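# Push the wheeled drawer pedestal fully under the desk

## Task

Get the drawer pedestal on casters completely beneath the desk, with no part of it poking out past the desk's front or either side. Its drawer fronts must point into the room and run parallel to the desk's front edge. The pedestal must stay upright, not toppled or tipped. It must stay in place by itself at the end, not be held there by the robot.

## Robot and tools

ROBOT. A wheeled base with a vertical column, a tilting head and two six-joint arms (left and right), each ending in a two-finger gripper. With the arms folded it measures 0.73 m long, 0.62 m wide and 1.88 m tall, and its front sits 0.40 m ahead of the column. The base is differential drive: it goes straight or turns in place, never sideways. The hands can get no lower than about 0.47 m above the floor, so they cannot touch the floor. Low objects are pushed with the base's front or touched at their top.

FRAMES. Base frame: origin on the floor under the column, midway between the drive wheels; x forward, y left, z up, in metres. left_hand and right_hand are reported in this frame: the point between the fingers (tips 8 mm further), with quat_wxyz giving finger direction as the hand's z axis. The odometry frame is the base frame as it was when the scene began. base_odometry counts wheel rotation only, so slipping shows up as false travel. Its heading runs from -3.142 to 3.142, left positive.

execute_actions. Arguments: "actions", a list with zero or one action, and optional "cameras", a list of camera names (cam_head_left, cam_head_right, cam_left_wrist, cam_right_wrist, nav_camera, or "all"). Omitted, null or ["all"] gives every camera; [] gives none. An empty actions list only reports state and pictures. One action may hold:
- "base": exactly one key. translate_m is a relative straight drive in metres from where the base now is, forward positive, -3 to 3. rotate_rad is a relative turn in place in radians, counter-clockwise seen from above (left) positive, -3.2 to 3.2.
- "joints": an object of absolute joint targets by name, one number each. head_tilt_rad -0.61 to 1.308 (0 level, positive looks down). Per arm, left_ or right_ prefix: joint1_rad -2.879 to 2.879, joint2_rad 0 to 3.141, joint3_rad 0 to 3.019, joint4_rad -1.692 to 1.57, joint5_rad -1.57 to 1.57 (hand swings to robot's right when positive), joint6_rad -2.094 to 2.094 (hand roll), gripper_m 0 to 0.093 in metres of fingertip opening, 0 closed.
- "speeds": lowers top speed for this action only: translate_m 0.05 to 0.8 m/s, rotate_rad 0.1 to 1 rad/s; defaults are the maxima. It does not slow arms.
Motions in one action begin together. A base move needing more than 8.667 s, any unknown key, or any value out of range makes the whole call rejected with no motion. No action exceeds 15 s. Joints left out may still be driving to earlier targets.

ARM GEOMETRY. With left joint1 at -1.57 (right at 1.57) and joints 5, 6 at 0, the arm works in a vertical plane 0.23 m to that side, pointing forward. Let a = j2 - 0.35, b = 1.05 + j2 - j3, c = b - j4. Hand is about 0.12 + 0.39 sin a + 0.38 cos b + 0.25 cos c m ahead and 1.46 + 0.39 cos a - 0.38 sin b - 0.25 sin c m up; c = 1.57 means fingers straight down. Real hands land up to ~5 cm lower and nearer the column. Targets within ~0.03 rad of the reading (0.08 for joints 2, 3) may not move at all. For gentle contact, step about 0.05 rad per call from the last target.

OTHER TOOLS. wait: "seconds" 0 to 10; commands nothing, returns state and images. zoom_image: "camera" and "region" [x0, y0, x1, y1] in pixels of that camera's latest full image, top-left origin, at most 504 by 504. read_manual: optional "section", only "licences". finished_scene: "scene" integer 1 or 2; ends that scene irreversibly and reports success, so call it only after the pedestal is placed and the robot has let go.

RESULTS. base_status and joint_status give each motion's outcome: done (for the base, wheels turned the full amount even if slipping), off_target (stopped short, may keep pushing), contact_stop (base wheel stalled on an obstacle; target dropped), time_out, not_followed, or limit_stop_at_motor_heat. "joint command not followed" with a cause line means a safety check refused arm targets for nearing the other arm, the body or an object; back the first moved joints off by at least 0.05 rad or drive away. on_its_own describes uncommanded activity; "held at" is a held target, not a position. turned_by_wheels vs turned_by_imu: a mismatch over ~4% and at least 0.05 rad means a collision or slip, and heading is off by the gap. base_tilt is in degrees, forward and right positive, with ~1 degree fixed bias. motor_effort lists left_wheel and right_wheel in percent, positive pushing forward, peak in brackets; a rest value outside its range hints at pushing or a bump underfoot. wheel_motors_off = 1 while the wheel motors are shut down. Motor temperatures list each arm's joints; MOTOR HOT warns from 85 °C, and at 100 °C an OVER-TEMPERATURE FAULT drops that arm.

CAUTIONS. After contact_stop, reverse 0.05 m before turning or retrying. Pushing hard for about 3 s cuts both wheel motors for 2 s, and the base then does not hold position. A desktop between 0.30 and 1.20 m high can slide over the base housing and hit the column; watch for forward tilt dropping 0.5 degrees or more (leaning back) and back off 0.05 m. Push the pedestal gently and square so it neither tips nor twists; check drawer orientation with the head or nav_camera. Never let the arms strike or squeeze each other. Ease a blocked arm by resending its reported joint positions. Avoid long hard pressing, which heats motors.

Each tool is called after "Request:" as name(argument=value, ...), one argument or row to a line, values as JSON.

## Session

Request:
execute_actions(
  actions=[],
)

Scene clock: 0.00 s.
Motor temperatures (°C, as the motors report them): left_arm=[20 20 21 21 18 18] | right_arm=[18 20 22 19 21 20]
base_odometry: x=+0.000 y=+0.000 heading=+0.000 (m, m, rad; odometry frame)
turned_by_wheels: +0.000 (rad since the last result)
turned_by_imu: +0.000 (rad since the last result)
base_tilt: forward=-0.2 right=-0.1 (deg)
base_status: not commanded
joint_positions: head_tilt_rad=+0.883 left_joint1_rad=-1.581 left_joint2_rad=+0.857 left_joint3_rad=+0.417 left_joint4_rad=-0.931 left_joint5_rad=-0.033 left_joint6_rad=-0.074 left_gripper_m=+0.094 right_joint1_rad=+1.568 right_joint2_rad=+0.886 right_joint3_rad=+0.432 right_joint4_rad=-0.913 right_joint5_rad=+0.015 right_joint6_rad=-0.022 right_gripper_m=+0.094
joint_status: not commanded
wheel_motors_off: 0
motor_effort: left_wheel=+2 right_wheel=+2 (%)
left_hand: x=+0.1596 y=+0.2279 z=+1.2487 quat_wxyz=(+0.410, +0.023, -0.911, -0.027) (m; base frame)
right_hand: x=+0.1647 y=-0.2286 z=+1.2419 quat_wxyz=(+0.409, +0.012, -0.912, +0.003) (m; base frame)
pictures: cam_head_left, cam_head_right, cam_left_wrist, cam_right_wrist, nav_camera
Images, in order (width x height): cam_head_left 504x504, cam_head_right 504x504, cam_left_wrist 616x616, cam_right_wrist 616x616, nav_camera 504x504.

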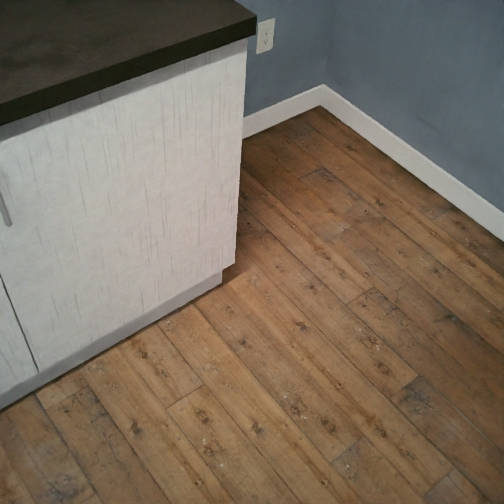

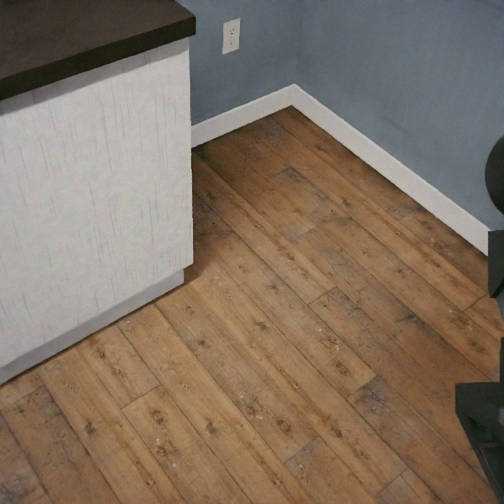

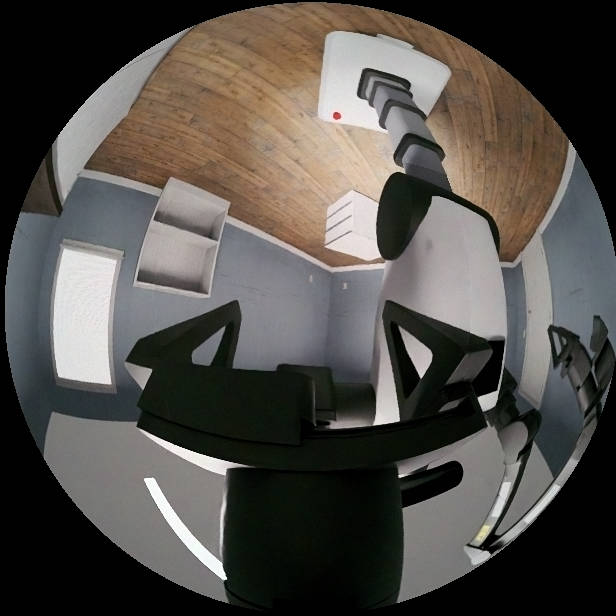

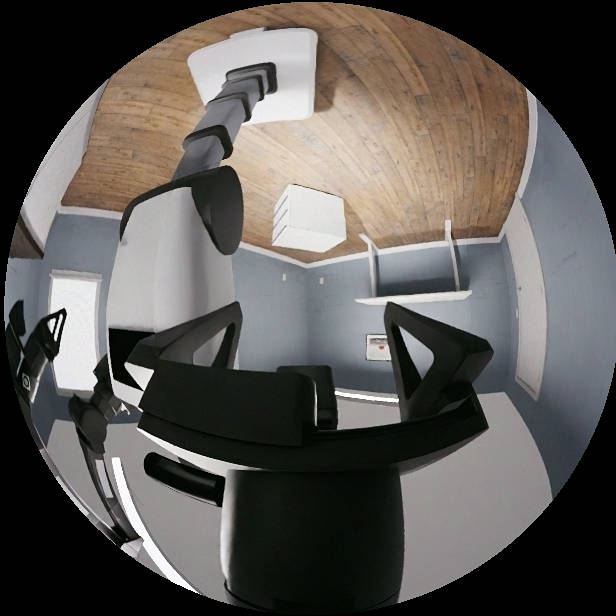

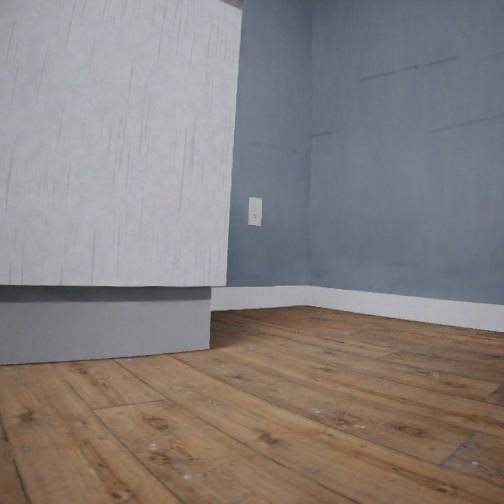

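Request:
execute_actions(
  actions=[
    {"base":{"rotate_rad":-2.8},"joints":{"head_tilt_rad":0.5}},
  ],
  cameras=["cam_head_left","cam_head_right","nav_camera"],
)

Scene clock: 9.27 s.
Motor temperatures (°C, as the motors report them): left_arm=[20 20 21 21 18 18] | right_arm=[18 20 22 19 21 20]
base_odometry: x=+0.000 y=+0.000 heading=-2.799 (m, m, rad; odometry frame)
turned_by_wheels: -2.799 (rad since the last result)
turned_by_imu: -2.816 (rad since the last result)
base_tilt: forward=-0.2 right=-0.1 (deg)
base_status: done
joint_positions: head_tilt_rad=+0.518 left_joint1_rad=-1.581 left_joint2_rad=+0.857 left_joint3_rad=+0.417 left_joint4_rad=-0.931 left_joint5_rad=-0.033 left_joint6_rad=-0.074 left_gripper_m=+0.094 right_joint1_rad=+1.568 right_joint2_rad=+0.886 right_joint3_rad=+0.432 right_joint4_rad=-0.913 right_joint5_rad=+0.015 right_joint6_rad=-0.022 right_gripper_m=+0.094
joint_status: all done
wheel_motors_off: 0
motor_effort: left_wheel=+9(37) right_wheel=-8(66) (%)
left_hand: x=+0.1596 y=+0.2279 z=+1.2487 quat_wxyz=(+0.410, +0.023, -0.911, -0.027) (m; base frame)
right_hand: x=+0.1647 y=-0.2286 z=+1.2419 quat_wxyz=(+0.409, +0.012, -0.912, +0.003) (m; base frame)
pictures: cam_head_left, cam_head_right, nav_camera
camera_calibration (this result's frames):
cam_head_left: T_world_to_cam=[[-0.0160792, -0.997623, 0.0670082, -0.0385309], [-0.465859, -0.0518236, -0.88334, 1.39184], [0.884713, -0.0454197, -0.463918, 0.607853], [0, 0, 0, 1]] pos_world=[0.110006, 0.0612994, 1.51404]
cam_head_right: T_world_to_cam=[[-0.0286466, -0.997779, 0.0601339, -0.145924], [-0.47797, -0.0391624, -0.877503, 1.38023], [0.877909, -0.0538797, -0.475787, 0.622286], [0, 0, 0, 1]] pos_world=[0.109218, -0.0580183, 1.51601]
Images, in order (width x height): cam_head_left 504x504, cam_head_right 504x504, nav_camera 504x504.

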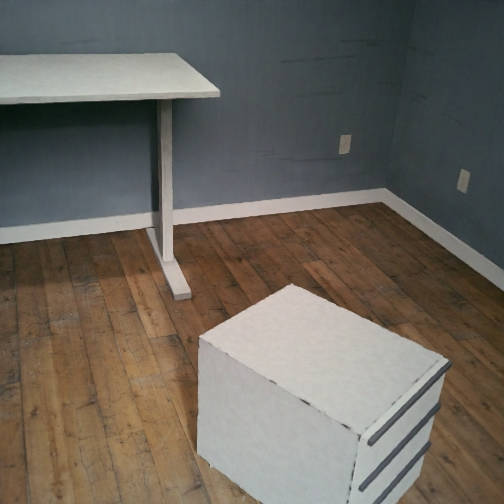

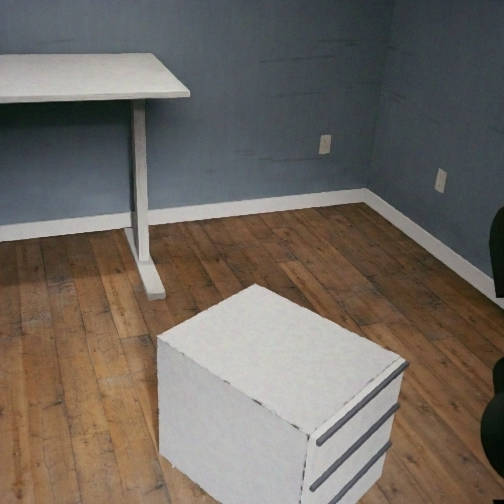

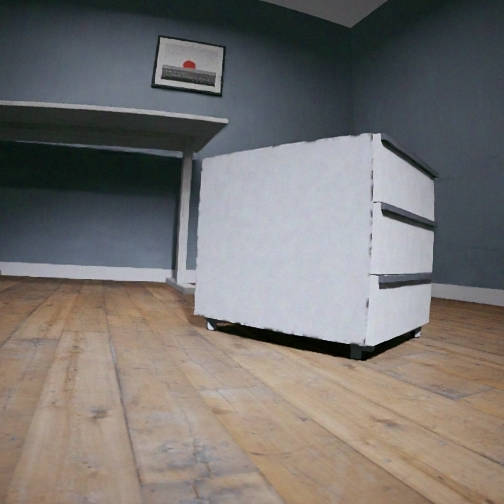

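Request:
execute_actions(
  actions=[
    {"base":{"rotate_rad":-0.886}},
  ],
  cameras=["nav_camera"],
)

Request:
execute_actions(
  actions=[
    {"base":{"translate_m":1.265}},
  ],
  cameras=[],
)

Request:
execute_actions(
  actions=[
    {"base":{"rotate_rad":1.724},"joints":{"head_tilt_rad":0.85}},
  ],
  cameras=["cam_head_left","cam_head_right","nav_camera"],
)

Scene clock: 44.30 s.
Motor temperatures (°C, as the motors report them): left_arm=[20 20 21 21 18 18] | right_arm=[18 20 22 19 21 20]
base_odometry: x=+0.000 y=+0.000 heading=+2.600 (m, m, rad; odometry frame)
turned_by_wheels: -0.884 (rad since the last result)
turned_by_imu: -0.890 (rad since the last result)
base_tilt: forward=+0.1 right=-0.1 (deg)
base_status: done
joint_positions: head_tilt_rad=+0.518 left_joint1_rad=-1.581 left_joint2_rad=+0.857 left_joint3_rad=+0.417 left_joint4_rad=-0.931 left_joint5_rad=-0.033 left_joint6_rad=-0.074 left_gripper_m=+0.094 right_joint1_rad=+1.568 right_joint2_rad=+0.886 right_joint3_rad=+0.432 right_joint4_rad=-0.913 right_joint5_rad=+0.015 right_joint6_rad=-0.022 right_gripper_m=+0.094
joint_status: not commanded
wheel_motors_off: 0
motor_effort: left_wheel=+11(37) right_wheel=-8(34) (%)
left_hand: x=+0.1596 y=+0.2279 z=+1.2487 quat_wxyz=(+0.410, +0.023, -0.911, -0.027) (m; base frame)
right_hand: x=+0.1647 y=-0.2286 z=+1.2419 quat_wxyz=(+0.409, +0.012, -0.912, +0.003) (m; base frame)
pictures: nav_camera
Images, in order (width x height): nav_camera 504x504.

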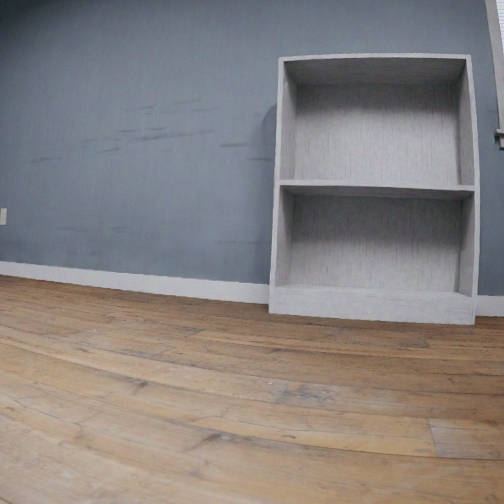

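Scene clock: 47.93 s.
Motor temperatures (°C, as the motors report them): left_arm=[20 20 21 21 18 18] | right_arm=[18 20 22 19 21 20]
base_odometry: x=-1.084 y=+0.652 heading=+2.600 (m, m, rad; odometry frame)
turned_by_wheels: -0.001 (rad since the last result)
turned_by_imu: +0.002 (rad since the last result)
base_tilt: forward=+0.0 right=-0.1 (deg)
base_status: done
joint_positions: head_tilt_rad=+0.518 left_joint1_rad=-1.581 left_joint2_rad=+0.857 left_joint3_rad=+0.417 left_joint4_rad=-0.931 left_joint5_rad=-0.033 left_joint6_rad=-0.074 left_gripper_m=+0.094 right_joint1_rad=+1.568 right_joint2_rad=+0.886 right_joint3_rad=+0.432 right_joint4_rad=-0.913 right_joint5_rad=+0.015 right_joint6_rad=-0.022 right_gripper_m=+0.094
joint_status: not commanded
wheel_motors_off: 0
motor_effort: left_wheel=+1(83) right_wheel=+1(74) (%)
left_hand: x=+0.1596 y=+0.2279 z=+1.2487 quat_wxyz=(+0.410, +0.023, -0.911, -0.027) (m; base frame)
right_hand: x=+0.1645 y=-0.2286 z=+1.2420 quat_wxyz=(+0.410, +0.012, -0.912, +0.003) (m; base frame)
pictures: none
No camera images: the call's "cameras" was empty. Leave "cameras" out to get every camera's image.

Scene clock: 51.33 s.
Motor temperatures (°C, as the motors report them): left_arm=[20 20 21 21 18 18] | right_arm=[18 20 22 19 21 20]
base_odometry: x=-1.084 y=+0.652 heading=-1.961 (m, m, rad; odometry frame)
turned_by_wheels: +1.722 (rad since the last result)
turned_by_imu: +1.734 (rad since the last result)
base_tilt: forward=-0.1 right=+0.0 (deg)
base_status: done
joint_positions: head_tilt_rad=+0.851 left_joint1_rad=-1.581 left_joint2_rad=+0.857 left_joint3_rad=+0.417 left_joint4_rad=-0.931 left_joint5_rad=-0.033 left_joint6_rad=-0.074 left_gripper_m=+0.094 right_joint1_rad=+1.568 right_joint2_rad=+0.886 right_joint3_rad=+0.432 right_joint4_rad=-0.913 right_joint5_rad=+0.015 right_joint6_rad=-0.022 right_gripper_m=+0.094
joint_status: all done
wheel_motors_off: 0
motor_effort: left_wheel=-9(83) right_wheel=+9(47) (%)
left_hand: x=+0.1596 y=+0.2279 z=+1.2487 quat_wxyz=(+0.410, +0.023, -0.911, -0.027) (m; base frame)
right_hand: x=+0.1645 y=-0.2286 z=+1.2420 quat_wxyz=(+0.410, +0.012, -0.912, +0.003) (m; base frame)
pictures: cam_head_left, cam_head_right, nav_camera
camera_calibration (this result's frames):
cam_head_left: T_world_to_cam=[[0.00671398, -0.997623, 0.0685825, -0.042095], [-0.729075, -0.0518236, -0.682469, 1.09566], [0.684401, -0.0454197, -0.72769, 1.02408], [0, 0, 0, 1]] pos_world=[0.0982209, 0.0612994, 1.49585]
cam_head_right: T_world_to_cam=[[-0.00741041, -0.997779, 0.0661951, -0.15632], [-0.738612, -0.0391624, -0.672992, 1.07832], [0.67409, -0.0538797, -0.736682, 1.03425], [0, 0, 0, 1]] pos_world=[0.0981183, -0.0580183, 1.49796]
Images, in order (width x height): cam_head_left 504x504, cam_head_right 504x504, nav_camera 504x504.

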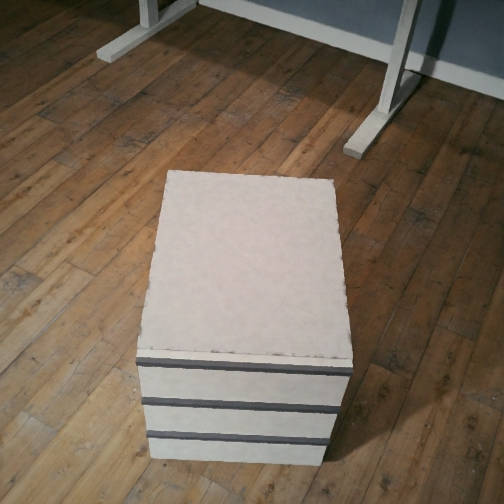

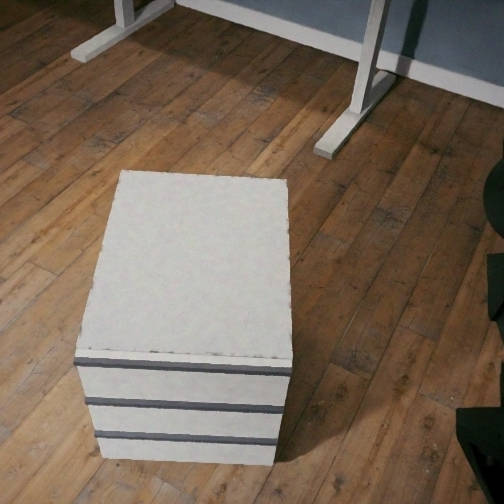

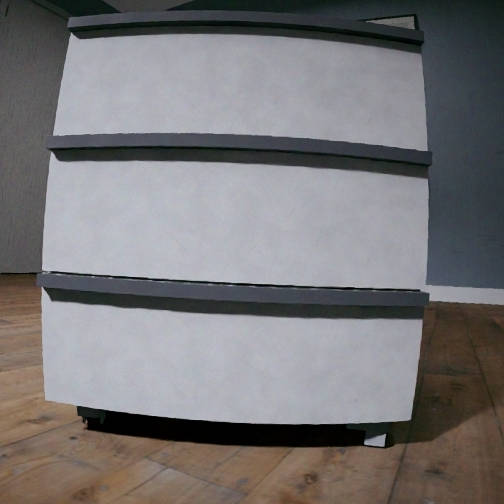

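Request:
execute_actions(
  actions=[
    {"base":{"translate_m":0.85},"speeds":{"translate_m":0.15},"joints":{"head_tilt_rad":1.0}},
  ],
  cameras=["cam_head_left","cam_head_right"],
)

Scene clock: 61.40 s.
Motor temperatures (°C, as the motors report them): left_arm=[20 20 21 21 18 18] | right_arm=[18 20 22 19 21 20]
base_odometry: x=-1.408 y=-0.134 heading=-1.964 (m, m, rad; odometry frame)
turned_by_wheels: -0.002 (rad since the last result)
turned_by_imu: +0.002 (rad since the last result)
base_tilt: forward=-0.1 right=-0.1 (deg)
base_status: done
joint_positions: head_tilt_rad=+1.002 left_joint1_rad=-1.581 left_joint2_rad=+0.854 left_joint3_rad=+0.417 left_joint4_rad=-0.931 left_joint5_rad=-0.033 left_joint6_rad=-0.074 left_gripper_m=+0.094 right_joint1_rad=+1.568 right_joint2_rad=+0.884 right_joint3_rad=+0.431 right_joint4_rad=-0.913 right_joint5_rad=+0.015 right_joint6_rad=-0.022 right_gripper_m=+0.094
joint_status: all done
wheel_motors_off: 0
motor_effort: left_wheel=-1(83) right_wheel=+2(76) (%)
left_hand: x=+0.1605 y=+0.2279 z=+1.2487 quat_wxyz=(+0.409, +0.023, -0.912, -0.027) (m; base frame)
right_hand: x=+0.1647 y=-0.2286 z=+1.2421 quat_wxyz=(+0.409, +0.012, -0.913, +0.003) (m; base frame)
pictures: cam_head_left, cam_head_right
camera_calibration (this result's frames):
cam_head_left: T_world_to_cam=[[0.016934, -0.997623, 0.0667973, -0.0398568], [-0.82327, -0.0518236, -0.56528, 0.919898], [0.567398, -0.0454197, -0.82219, 1.17546], [0, 0, 0, 1]] pos_world=[0.0910464, 0.0612994, 1.48911]
cam_head_right: T_world_to_cam=[[0.00261129, -0.997779, 0.0665574, -0.157379], [-0.831276, -0.0391624, -0.554479, 0.900439], [0.555854, -0.0538797, -0.829532, 1.18316], [0, 0, 0, 1]] pos_world=[0.091262, -0.0580183, 1.49122]
Images, in order (width x height): cam_head_left 504x504, cam_head_right 504x504.

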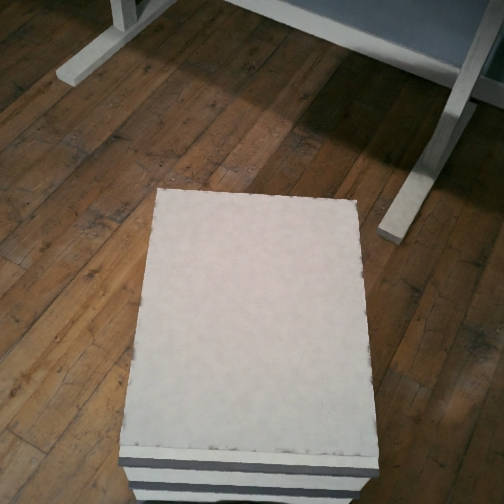

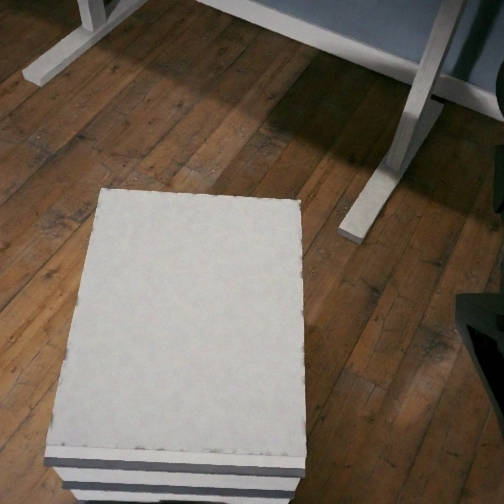

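Request:
execute_actions(
  actions=[
    {"base":{"translate_m":0.7},"speeds":{"translate_m":0.2}},
  ],
  cameras=["cam_head_left"],
)

Request:
execute_actions(
  actions=[
    {"base":{"translate_m":-0.4}},
  ],
  cameras=[],
)

Request:
execute_actions(
  actions=[
    {"base":{"rotate_rad":1.07}},
  ],
  cameras=[],
)

Request:
execute_actions(
  actions=[
    {"base":{"translate_m":0.5}},
  ],
  cameras=[],
)

Request:
execute_actions(
  actions=[
    {"base":{"rotate_rad":-1.59},"joints":{"head_tilt_rad":0.9}},
  ],
  cameras=["cam_head_left","cam_head_right","nav_camera"],
)

Scene clock: 89.80 s.
Motor temperatures (°C, as the motors report them): left_arm=[20 20 21 21 18 18] | right_arm=[18 21 22 19 21 20]
base_odometry: x=-1.676 y=-0.780 heading=-1.965 (m, m, rad; odometry frame)
turned_by_wheels: -0.002 (rad since the last result)
turned_by_imu: +0.001 (rad since the last result)
base_tilt: forward=+0.0 right=-0.2 (deg)
base_status: done
joint_positions: head_tilt_rad=+1.002 left_joint1_rad=-1.581 left_joint2_rad=+0.854 left_joint3_rad=+0.418 left_joint4_rad=-0.931 left_joint5_rad=-0.033 left_joint6_rad=-0.074 left_gripper_m=+0.094 right_joint1_rad=+1.568 right_joint2_rad=+0.884 right_joint3_rad=+0.433 right_joint4_rad=-0.913 right_joint5_rad=+0.015 right_joint6_rad=-0.022 right_gripper_m=+0.094
joint_status: not commanded
wheel_motors_off: 0
motor_effort: left_wheel=-2(57) right_wheel=+2(72) (%)
left_hand: x=+0.1607 y=+0.2279 z=+1.2486 quat_wxyz=(+0.409, +0.023, -0.912, -0.027) (m; base frame)
right_hand: x=+0.1654 y=-0.2286 z=+1.2419 quat_wxyz=(+0.408, +0.012, -0.913, +0.003) (m; base frame)
pictures: cam_head_left
camera_calibration (this result's frames):
cam_head_left: T_world_to_cam=[[0.016934, -0.997623, 0.0667973, -0.0398568], [-0.82327, -0.0518236, -0.56528, 0.919898], [0.567398, -0.0454197, -0.82219, 1.17546], [0, 0, 0, 1]] pos_world=[0.0910464, 0.0612994, 1.48911]
Images, in order (width x height): cam_head_left 504x504.

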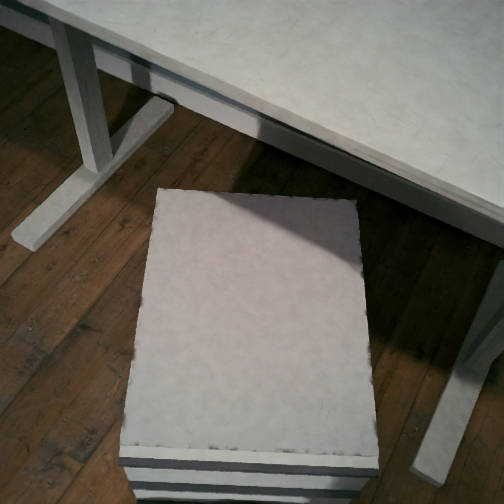

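Scene clock: 91.97 s.
Motor temperatures (°C, as the motors report them): left_arm=[20 20 21 21 18 18] | right_arm=[18 21 22 19 21 20]
base_odometry: x=-1.522 y=-0.411 heading=-1.968 (m, m, rad; odometry frame)
turned_by_wheels: -0.003 (rad since the last result)
turned_by_imu: -0.003 (rad since the last result)
base_tilt: forward=-0.2 right=+0.0 (deg)
base_status: done
joint_positions: head_tilt_rad=+1.002 left_joint1_rad=-1.581 left_joint2_rad=+0.854 left_joint3_rad=+0.415 left_joint4_rad=-0.931 left_joint5_rad=-0.033 left_joint6_rad=-0.074 left_gripper_m=+0.094 right_joint1_rad=+1.568 right_joint2_rad=+0.884 right_joint3_rad=+0.429 right_joint4_rad=-0.913 right_joint5_rad=+0.015 right_joint6_rad=-0.022 right_gripper_m=+0.094
joint_status: not commanded
wheel_motors_off: 0
motor_effort: left_wheel=-3(43) right_wheel=+1(68) (%)
left_hand: x=+0.1591 y=+0.2279 z=+1.2491 quat_wxyz=(+0.410, +0.023, -0.911, -0.027) (m; base frame)
right_hand: x=+0.1635 y=-0.2286 z=+1.2425 quat_wxyz=(+0.410, +0.012, -0.912, +0.003) (m; base frame)
pictures: none
No camera images: the call's "cameras" was empty. Leave "cameras" out to get every camera's image.

Scene clock: 94.73 s.
Motor temperatures (°C, as the motors report them): left_arm=[20 20 21 21 18 18] | right_arm=[18 21 22 19 21 20]
base_odometry: x=-1.522 y=-0.411 heading=-0.900 (m, m, rad; odometry frame)
turned_by_wheels: +1.068 (rad since the last result)
turned_by_imu: +1.073 (rad since the last result)
base_tilt: forward=-0.3 right=-0.1 (deg)
base_status: done
joint_positions: head_tilt_rad=+1.002 left_joint1_rad=-1.581 left_joint2_rad=+0.854 left_joint3_rad=+0.415 left_joint4_rad=-0.931 left_joint5_rad=-0.033 left_joint6_rad=-0.074 left_gripper_m=+0.094 right_joint1_rad=+1.568 right_joint2_rad=+0.884 right_joint3_rad=+0.429 right_joint4_rad=-0.913 right_joint5_rad=+0.015 right_joint6_rad=-0.022 right_gripper_m=+0.094
joint_status: not commanded
wheel_motors_off: 0
motor_effort: left_wheel=-7(71) right_wheel=+9(76) (%)
left_hand: x=+0.1591 y=+0.2279 z=+1.2491 quat_wxyz=(+0.410, +0.023, -0.911, -0.027) (m; base frame)
right_hand: x=+0.1635 y=-0.2286 z=+1.2425 quat_wxyz=(+0.410, +0.012, -0.912, +0.003) (m; base frame)
pictures: none
No camera images: the call's "cameras" was empty. Leave "cameras" out to get every camera's image.

Scene clock: 97.13 s.
Motor temperatures (°C, as the motors report them): left_arm=[20 20 21 21 18 18] | right_arm=[18 21 22 19 21 20]
base_odometry: x=-1.211 y=-0.802 heading=-0.900 (m, m, rad; odometry frame)
turned_by_wheels: +0.000 (rad since the last result)
turned_by_imu: +0.002 (rad since the last result)
base_tilt: forward=-0.1 right=+0.0 (deg)
base_status: done
joint_positions: head_tilt_rad=+1.002 left_joint1_rad=-1.581 left_joint2_rad=+0.854 left_joint3_rad=+0.417 left_joint4_rad=-0.931 left_joint5_rad=-0.033 left_joint6_rad=-0.074 left_gripper_m=+0.094 right_joint1_rad=+1.568 right_joint2_rad=+0.884 right_joint3_rad=+0.432 right_joint4_rad=-0.913 right_joint5_rad=+0.015 right_joint6_rad=-0.022 right_gripper_m=+0.094
joint_status: not commanded
wheel_motors_off: 0
motor_effort: left_wheel=-1(84) right_wheel=+0(77) (%)
left_hand: x=+0.1605 y=+0.2279 z=+1.2487 quat_wxyz=(+0.409, +0.023, -0.912, -0.027) (m; base frame)
right_hand: x=+0.1652 y=-0.2286 z=+1.2420 quat_wxyz=(+0.408, +0.012, -0.913, +0.003) (m; base frame)
pictures: none
No camera images: the call's "cameras" was empty. Leave "cameras" out to get every camera's image.

Scene clock: 100.40 s.
Motor temperatures (°C, as the motors report them): left_arm=[20 20 21 21 18 18] | right_arm=[18 21 22 19 21 20]
base_odometry: x=-1.211 y=-0.802 heading=-2.488 (m, m, rad; odometry frame)
turned_by_wheels: -1.588 (rad since the last result)
turned_by_imu: -1.598 (rad since the last result)
base_tilt: forward=-0.1 right=+0.0 (deg)
base_status: done
joint_positions: head_tilt_rad=+0.915 left_joint1_rad=-1.581 left_joint2_rad=+0.854 left_joint3_rad=+0.417 left_joint4_rad=-0.931 left_joint5_rad=-0.033 left_joint6_rad=-0.074 left_gripper_m=+0.094 right_joint1_rad=+1.568 right_joint2_rad=+0.884 right_joint3_rad=+0.432 right_joint4_rad=-0.913 right_joint5_rad=+0.015 right_joint6_rad=-0.022 right_gripper_m=+0.094
joint_status: all done
wheel_motors_off: 0
motor_effort: left_wheel=+10(50) right_wheel=-8(74) (%)
left_hand: x=+0.1605 y=+0.2279 z=+1.2487 quat_wxyz=(+0.409, +0.023, -0.912, -0.027) (m; base frame)
right_hand: x=+0.1652 y=-0.2286 z=+1.2420 quat_wxyz=(+0.408, +0.012, -0.913, +0.003) (m; base frame)
pictures: cam_head_left, cam_head_right, nav_camera
camera_calibration (this result's frames):
cam_head_left: T_world_to_cam=[[0.0110608, -0.997623, 0.0680169, -0.0414413], [-0.77099, -0.0518236, -0.634735, 1.02424], [0.636751, -0.0454197, -0.769731, 1.0912], [0, 0, 0, 1]] pos_world=[0.0953164, 0.0612994, 1.49287]
cam_head_right: T_world_to_cam=[[-0.00318683, -0.997779, 0.0665324, -0.157051], [-0.779906, -0.0391624, -0.624671, 1.00597], [0.625889, -0.0538797, -0.778049, 1.10037], [0, 0, 0, 1]] pos_world=[0.0953483, -0.0580183, 1.49499]
Images, in order (width x height): cam_head_left 504x504, cam_head_right 504x504, nav_camera 504x504.

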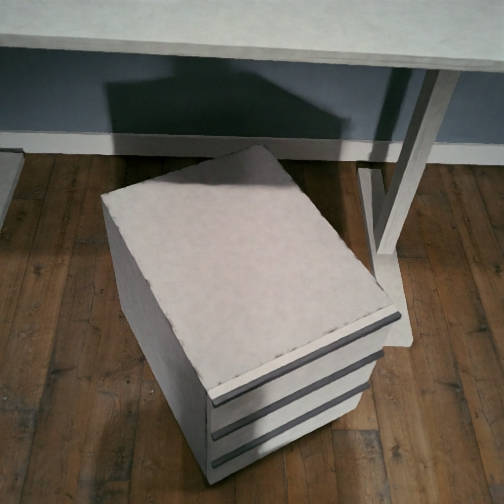

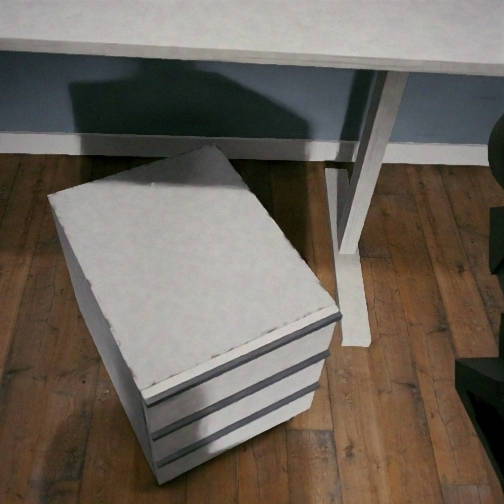

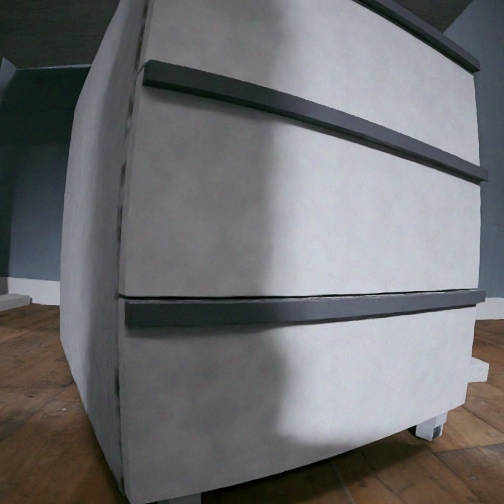

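Request:
execute_actions(
  actions=[
    {"base":{"translate_m":0.4},"speeds":{"translate_m":0.12},"joints":{"head_tilt_rad":1.05}},
  ],
  cameras=["cam_head_left","cam_head_right"],
)

Scene clock: 112.77 s.
Motor temperatures (°C, as the motors report them): left_arm=[20 20 21 21 18 18] | right_arm=[18 21 22 19 21 20]
base_odometry: x=-1.529 y=-1.046 heading=-2.488 (m, m, rad; odometry frame)
turned_by_wheels: +0.000 (rad since the last result)
turned_by_imu: +0.002 (rad since the last result)
base_tilt: forward=+0.0 right=-0.1 (deg)
base_status: done
joint_positions: head_tilt_rad=+1.051 left_joint1_rad=-1.581 left_joint2_rad=+0.853 left_joint3_rad=+0.417 left_joint4_rad=-0.931 left_joint5_rad=-0.033 left_joint6_rad=-0.074 left_gripper_m=+0.094 right_joint1_rad=+1.568 right_joint2_rad=+0.883 right_joint3_rad=+0.431 right_joint4_rad=-0.913 right_joint5_rad=+0.015 right_joint6_rad=-0.022 right_gripper_m=+0.094
joint_status: all done
wheel_motors_off: 0
motor_effort: left_wheel=-1(83) right_wheel=+0(56) (%)
left_hand: x=+0.1604 y=+0.2279 z=+1.2489 quat_wxyz=(+0.409, +0.023, -0.912, -0.027) (m; base frame)
right_hand: x=+0.1649 y=-0.2286 z=+1.2421 quat_wxyz=(+0.408, +0.012, -0.913, +0.003) (m; base frame)
pictures: cam_head_left, cam_head_right
camera_calibration (this result's frames):
cam_head_left: T_world_to_cam=[[0.0201733, -0.997623, 0.0658914, -0.0386236], [-0.849873, -0.0518236, -0.524434, 0.858324], [0.526602, -0.0454197, -0.848898, 1.21863], [0, 0, 0, 1]] pos_world=[0.0885143, 0.0612994, 1.48717]
cam_head_right: T_world_to_cam=[[0.00585597, -0.997779, 0.0663507, -0.157223], [-0.857342, -0.0391624, -0.513255, 0.838257], [0.514713, -0.0538797, -0.855668, 1.22546], [0, 0, 0, 1]] pos_world=[0.0888323, -0.0580183, 1.48926]
Images, in order (width x height): cam_head_left 504x504, cam_head_right 504x504.

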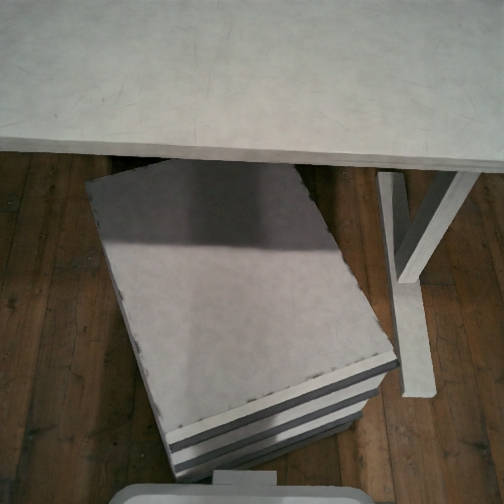

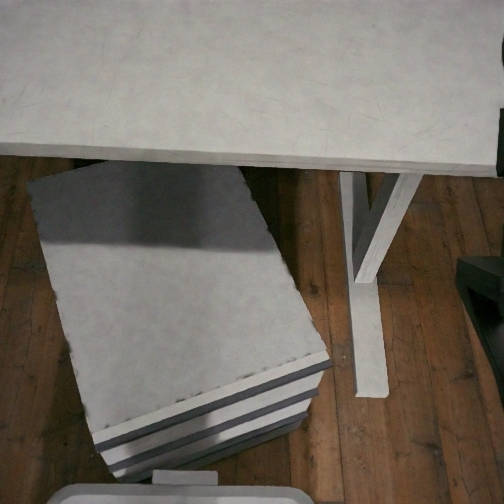

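Request:
execute_actions(
  actions=[
    {"base":{"translate_m":0.2},"speeds":{"translate_m":0.12},"joints":{"head_tilt_rad":1.2}},
  ],
  cameras=["cam_head_left","cam_head_right"],
)

Scene clock: 119.43 s.
Motor temperatures (°C, as the motors report them): left_arm=[20 20 21 21 18 18] | right_arm=[18 21 22 19 21 20]
base_odometry: x=-1.687 y=-1.167 heading=-2.487 (m, m, rad; odometry frame)
turned_by_wheels: +0.000 (rad since the last result)
turned_by_imu: +0.002 (rad since the last result)
base_tilt: forward=+0.0 right=-0.1 (deg)
base_status: done
joint_positions: head_tilt_rad=+1.198 left_joint1_rad=-1.581 left_joint2_rad=+0.853 left_joint3_rad=+0.416 left_joint4_rad=-0.931 left_joint5_rad=-0.033 left_joint6_rad=-0.074 left_gripper_m=+0.094 right_joint1_rad=+1.568 right_joint2_rad=+0.882 right_joint3_rad=+0.431 right_joint4_rad=-0.913 right_joint5_rad=+0.015 right_joint6_rad=-0.022 right_gripper_m=+0.094
joint_status: all done
wheel_motors_off: 0
motor_effort: left_wheel=+0(80) right_wheel=+0(51) (%)
left_hand: x=+0.1602 y=+0.2279 z=+1.2489 quat_wxyz=(+0.409, +0.023, -0.912, -0.027) (m; base frame)
right_hand: x=+0.1649 y=-0.2286 z=+1.2422 quat_wxyz=(+0.408, +0.012, -0.913, +0.003) (m; base frame)
pictures: cam_head_left, cam_head_right
camera_calibration (this result's frames):
cam_head_left: T_world_to_cam=[[0.0296326, -0.997623, 0.0622138, -0.033433], [-0.917683, -0.0518236, -0.393918, 0.660721], [0.396206, -0.0454197, -0.917038, 1.33008], [0, 0, 0, 1]] pos_world=[0.080337, 0.0612994, 1.48209]
cam_head_right: T_world_to_cam=[[0.0155379, -0.997779, 0.064771, -0.155274], [-0.92343, -0.0391624, -0.381763, 0.639065], [0.383452, -0.0538797, -0.921988, 1.33416], [0, 0, 0, 1]] pos_world=[0.0809585, -0.0580183, 1.48411]
Images, in order (width x height): cam_head_left 504x504, cam_head_right 504x504.

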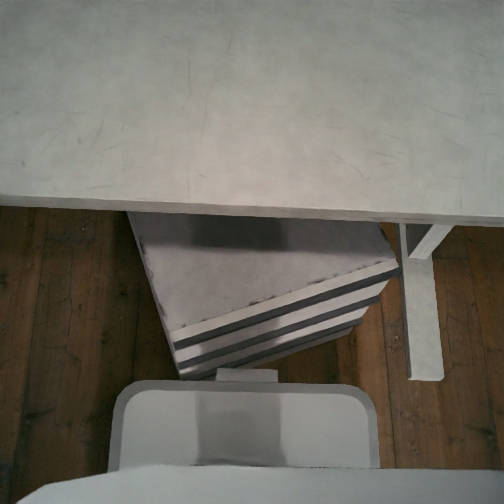

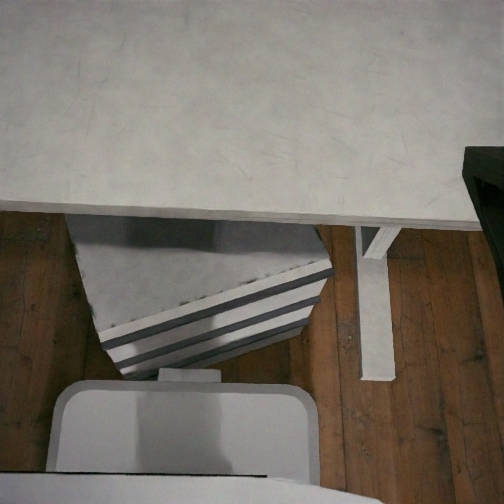

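Request:
execute_actions(
  actions=[
    {"base":{"translate_m":-0.1}},
  ],
  cameras=[],
)

Request:
execute_actions(
  actions=[
    {"base":{"rotate_rad":0.3}},
  ],
  cameras=[],
)

Request:
execute_actions(
  actions=[
    {"base":{"translate_m":0.2},"speeds":{"translate_m":0.1}},
  ],
  cameras=["cam_head_left","cam_head_right","nav_camera"],
)

Scene clock: 126.77 s.
Motor temperatures (°C, as the motors report them): left_arm=[20 20 21 22 18 18] | right_arm=[18 21 22 19 21 20]
base_odometry: x=-1.608 y=-1.106 heading=-2.487 (m, m, rad; odometry frame)
turned_by_wheels: +0.000 (rad since the last result)
turned_by_imu: +0.001 (rad since the last result)
base_tilt: forward=-0.2 right=+0.0 (deg)
base_status: done
joint_positions: head_tilt_rad=+1.199 left_joint1_rad=-1.581 left_joint2_rad=+0.852 left_joint3_rad=+0.413 left_joint4_rad=-0.931 left_joint5_rad=-0.033 left_joint6_rad=-0.074 left_gripper_m=+0.094 right_joint1_rad=+1.568 right_joint2_rad=+0.882 right_joint3_rad=+0.428 right_joint4_rad=-0.913 right_joint5_rad=+0.015 right_joint6_rad=-0.022 right_gripper_m=+0.094
joint_status: not commanded
wheel_motors_off: 0
motor_effort: left_wheel=-1(38) right_wheel=+0(37) (%)
left_hand: x=+0.1584 y=+0.2279 z=+1.2495 quat_wxyz=(+0.410, +0.023, -0.911, -0.027) (m; base frame)
right_hand: x=+0.1634 y=-0.2286 z=+1.2426 quat_wxyz=(+0.409, +0.012, -0.912, +0.003) (m; base frame)
pictures: none
No camera images: the call's "cameras" was empty. Leave "cameras" out to get every camera's image.

Scene clock: 128.67 s.
Motor temperatures (°C, as the motors report them): left_arm=[20 20 21 22 18 18] | right_arm=[18 21 22 19 21 20]
base_odometry: x=-1.608 y=-1.107 heading=-2.189 (m, m, rad; odometry frame)
turned_by_wheels: +0.298 (rad since the last result)
turned_by_imu: +0.298 (rad since the last result)
base_tilt: forward=-0.3 right=-0.2 (deg)
base_status: done
joint_positions: head_tilt_rad=+1.199 left_joint1_rad=-1.581 left_joint2_rad=+0.852 left_joint3_rad=+0.413 left_joint4_rad=-0.931 left_joint5_rad=-0.033 left_joint6_rad=-0.074 left_gripper_m=+0.094 right_joint1_rad=+1.568 right_joint2_rad=+0.882 right_joint3_rad=+0.428 right_joint4_rad=-0.913 right_joint5_rad=+0.015 right_joint6_rad=-0.022 right_gripper_m=+0.094
joint_status: not commanded
wheel_motors_off: 0
motor_effort: left_wheel=-3(82) right_wheel=+5(52) (%)
left_hand: x=+0.1584 y=+0.2279 z=+1.2495 quat_wxyz=(+0.410, +0.023, -0.911, -0.027) (m; base frame)
right_hand: x=+0.1634 y=-0.2286 z=+1.2426 quat_wxyz=(+0.409, +0.012, -0.912, +0.003) (m; base frame)
pictures: none
No camera images: the call's "cameras" was empty. Leave "cameras" out to get every camera's image.

Scene clock: 131.57 s.
Motor temperatures (°C, as the motors report them): left_arm=[20 20 21 22 18 18] | right_arm=[18 21 22 19 21 20]
base_odometry: x=-1.724 y=-1.270 heading=-2.188 (m, m, rad; odometry frame)
turned_by_wheels: +0.001 (rad since the last result)
turned_by_imu: +0.002 (rad since the last result)
base_tilt: forward=+0.0 right=+0.1 (deg)
base_status: done
joint_positions: head_tilt_rad=+1.200 left_joint1_rad=-1.581 left_joint2_rad=+0.852 left_joint3_rad=+0.417 left_joint4_rad=-0.931 left_joint5_rad=-0.033 left_joint6_rad=-0.074 left_gripper_m=+0.094 right_joint1_rad=+1.568 right_joint2_rad=+0.882 right_joint3_rad=+0.431 right_joint4_rad=-0.913 right_joint5_rad=+0.015 right_joint6_rad=-0.022 right_gripper_m=+0.094
joint_status: not commanded
wheel_motors_off: 0
motor_effort: left_wheel=+2(86) right_wheel=-1(69) (%)
left_hand: x=+0.1606 y=+0.2279 z=+1.2489 quat_wxyz=(+0.408, +0.023, -0.912, -0.027) (m; base frame)
right_hand: x=+0.1649 y=-0.2286 z=+1.2422 quat_wxyz=(+0.408, +0.012, -0.913, +0.003) (m; base frame)
pictures: cam_head_left, cam_head_right, nav_camera
camera_calibration (this result's frames):
cam_head_left: T_world_to_cam=[[0.0297209, -0.997623, 0.0621716, -0.0333725], [-0.918242, -0.0518236, -0.392615, 0.658742], [0.394903, -0.0454197, -0.917599, 1.33101], [0, 0, 0, 1]] pos_world=[0.0802547, 0.0612994, 1.48204]
cam_head_right: T_world_to_cam=[[0.0156299, -0.997779, 0.0647489, -0.155245], [-0.923971, -0.0391624, -0.380452, 0.637072], [0.382142, -0.0538797, -0.922531, 1.33506], [0, 0, 0, 1]] pos_world=[0.0808791, -0.0580183, 1.48406]
Images, in order (width x height): cam_head_left 504x504, cam_head_right 504x504, nav_camera 504x504.

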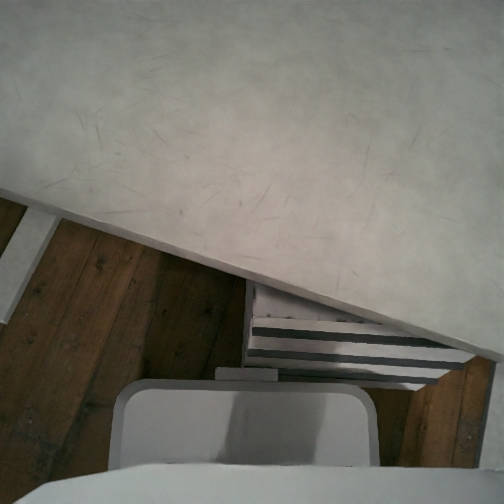

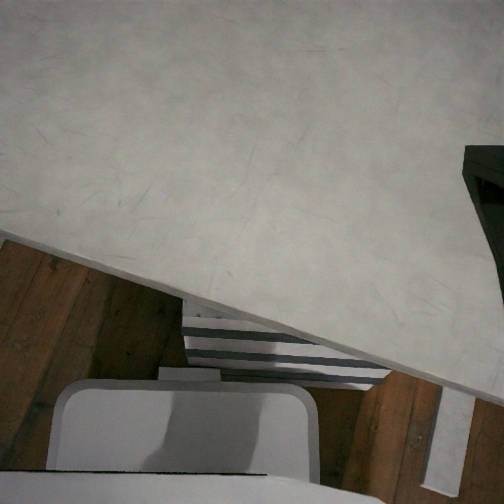

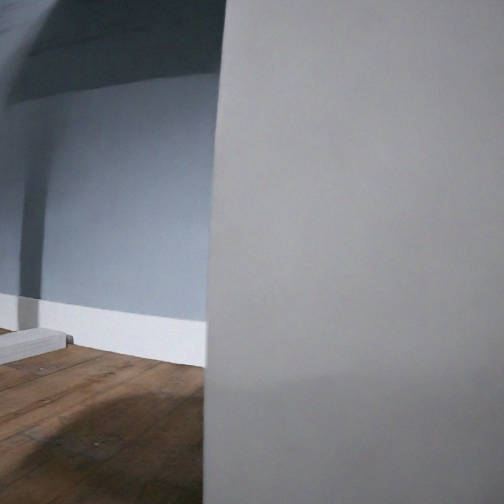

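Request:
execute_actions(
  actions=[
    {"base":{"translate_m":-0.06}},
  ],
  cameras=[],
)

Request:
execute_actions(
  actions=[
    {"base":{"rotate_rad":-0.22},"speeds":{"rotate_rad":0.4}},
  ],
  cameras=["cam_head_left"],
)

Request:
execute_actions(
  actions=[
    {"base":{"translate_m":0.14},"speeds":{"translate_m":0.08}},
  ],
  cameras=["cam_head_left","cam_head_right","nav_camera"],
)

Scene clock: 144.70 s.
Motor temperatures (°C, as the motors report them): left_arm=[20 20 21 22 18 18] | right_arm=[18 21 22 19 21 20]
base_odometry: x=-1.689 y=-1.221 heading=-2.189 (m, m, rad; odometry frame)
turned_by_wheels: -0.001 (rad since the last result)
turned_by_imu: +0.000 (rad since the last result)
base_tilt: forward=-0.3 right=-0.1 (deg)
base_status: done
joint_positions: head_tilt_rad=+1.200 left_joint1_rad=-1.581 left_joint2_rad=+0.852 left_joint3_rad=+0.415 left_joint4_rad=-0.931 left_joint5_rad=-0.033 left_joint6_rad=-0.074 left_gripper_m=+0.094 right_joint1_rad=+1.568 right_joint2_rad=+0.882 right_joint3_rad=+0.430 right_joint4_rad=-0.913 right_joint5_rad=+0.015 right_joint6_rad=-0.022 right_gripper_m=+0.094
joint_status: not commanded
wheel_motors_off: 0
motor_effort: left_wheel=-3(37) right_wheel=+2(46) (%)
left_hand: x=+0.1596 y=+0.2279 z=+1.2492 quat_wxyz=(+0.409, +0.023, -0.912, -0.027) (m; base frame)
right_hand: x=+0.1641 y=-0.2286 z=+1.2425 quat_wxyz=(+0.409, +0.012, -0.913, +0.003) (m; base frame)
pictures: none
No camera images: the call's "cameras" was empty. Leave "cameras" out to get every camera's image.

Scene clock: 146.20 s.
Motor temperatures (°C, as the motors report them): left_arm=[20 20 21 22 18 18] | right_arm=[18 21 22 19 21 20]
base_odometry: x=-1.690 y=-1.221 heading=-2.407 (m, m, rad; odometry frame)
turned_by_wheels: -0.218 (rad since the last result)
turned_by_imu: -0.218 (rad since the last result)
base_tilt: forward=-0.1 right=+0.0 (deg)
base_status: done
joint_positions: head_tilt_rad=+1.200 left_joint1_rad=-1.581 left_joint2_rad=+0.852 left_joint3_rad=+0.415 left_joint4_rad=-0.931 left_joint5_rad=-0.033 left_joint6_rad=-0.074 left_gripper_m=+0.094 right_joint1_rad=+1.568 right_joint2_rad=+0.882 right_joint3_rad=+0.430 right_joint4_rad=-0.913 right_joint5_rad=+0.015 right_joint6_rad=-0.022 right_gripper_m=+0.094
joint_status: not commanded
wheel_motors_off: 0
motor_effort: left_wheel=+2(54) right_wheel=-1(73) (%)
left_hand: x=+0.1596 y=+0.2279 z=+1.2492 quat_wxyz=(+0.409, +0.023, -0.912, -0.027) (m; base frame)
right_hand: x=+0.1641 y=-0.2286 z=+1.2425 quat_wxyz=(+0.409, +0.012, -0.913, +0.003) (m; base frame)
pictures: cam_head_left
camera_calibration (this result's frames):
cam_head_left: T_world_to_cam=[[0.0297249, -0.997623, 0.0621697, -0.0333698], [-0.918267, -0.0518236, -0.392556, 0.658653], [0.394845, -0.0454197, -0.917624, 1.33105], [0, 0, 0, 1]] pos_world=[0.080251, 0.0612994, 1.48204]
Images, in order (width x height): cam_head_left 504x504.

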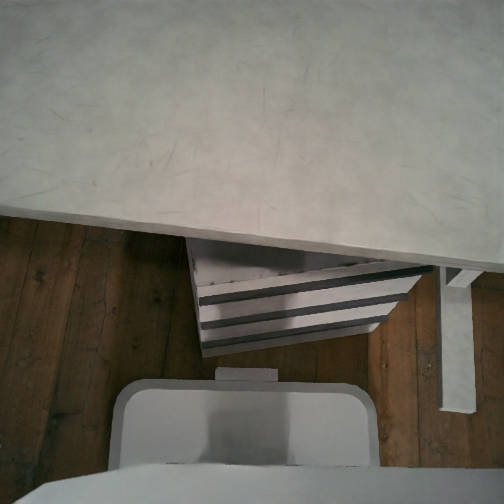

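Scene clock: 148.67 s.
Motor temperatures (°C, as the motors report them): left_arm=[20 20 21 22 18 18] | right_arm=[18 21 22 19 21 20]
base_odometry: x=-1.794 y=-1.315 heading=-2.408 (m, m, rad; odometry frame)
turned_by_wheels: -0.001 (rad since the last result)
turned_by_imu: -0.001 (rad since the last result)
base_tilt: forward=-0.2 right=-0.1 (deg)
base_status: done
joint_positions: head_tilt_rad=+1.200 left_joint1_rad=-1.581 left_joint2_rad=+0.852 left_joint3_rad=+0.417 left_joint4_rad=-0.931 left_joint5_rad=-0.033 left_joint6_rad=-0.074 left_gripper_m=+0.094 right_joint1_rad=+1.568 right_joint2_rad=+0.882 right_joint3_rad=+0.432 right_joint4_rad=-0.913 right_joint5_rad=+0.015 right_joint6_rad=-0.022 right_gripper_m=+0.094
joint_status: not commanded
wheel_motors_off: 0
motor_effort: left_wheel=-1(64) right_wheel=+2(71) (%)
left_hand: x=+0.1611 y=+0.2279 z=+1.2488 quat_wxyz=(+0.408, +0.023, -0.912, -0.027) (m; base frame)
right_hand: x=+0.1654 y=-0.2286 z=+1.2421 quat_wxyz=(+0.408, +0.012, -0.913, +0.003) (m; base frame)
pictures: cam_head_left, cam_head_right, nav_camera
camera_calibration (this result's frames):
cam_head_left: T_world_to_cam=[[0.0297371, -0.997623, 0.0621639, -0.0333614], [-0.918344, -0.0518236, -0.392376, 0.658379], [0.394665, -0.0454197, -0.917702, 1.33118], [0, 0, 0, 1]] pos_world=[0.0802396, 0.0612994, 1.48203]
cam_head_right: T_world_to_cam=[[0.0156467, -0.997779, 0.0647448, -0.15524], [-0.92407, -0.0391624, -0.380211, 0.636707], [0.381902, -0.0538797, -0.922631, 1.33523], [0, 0, 0, 1]] pos_world=[0.0808645, -0.0580183, 1.48405]
Images, in order (width x height): cam_head_left 504x504, cam_head_right 504x504, nav_camera 504x504.

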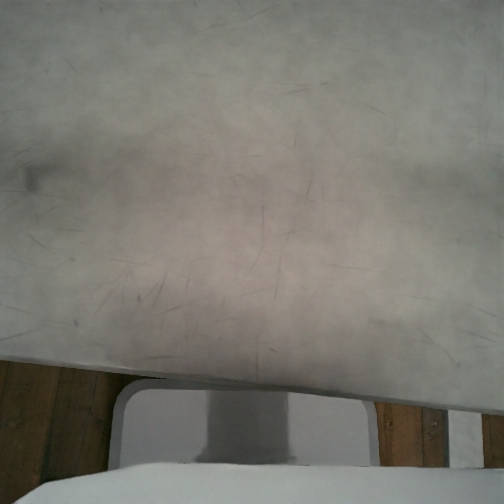

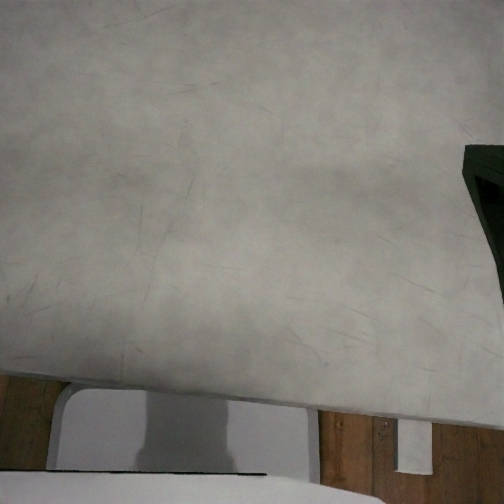

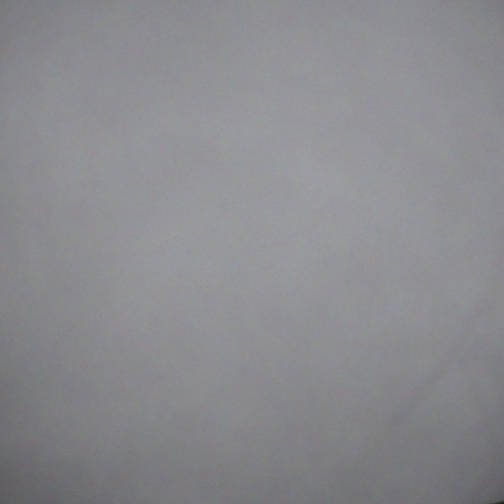

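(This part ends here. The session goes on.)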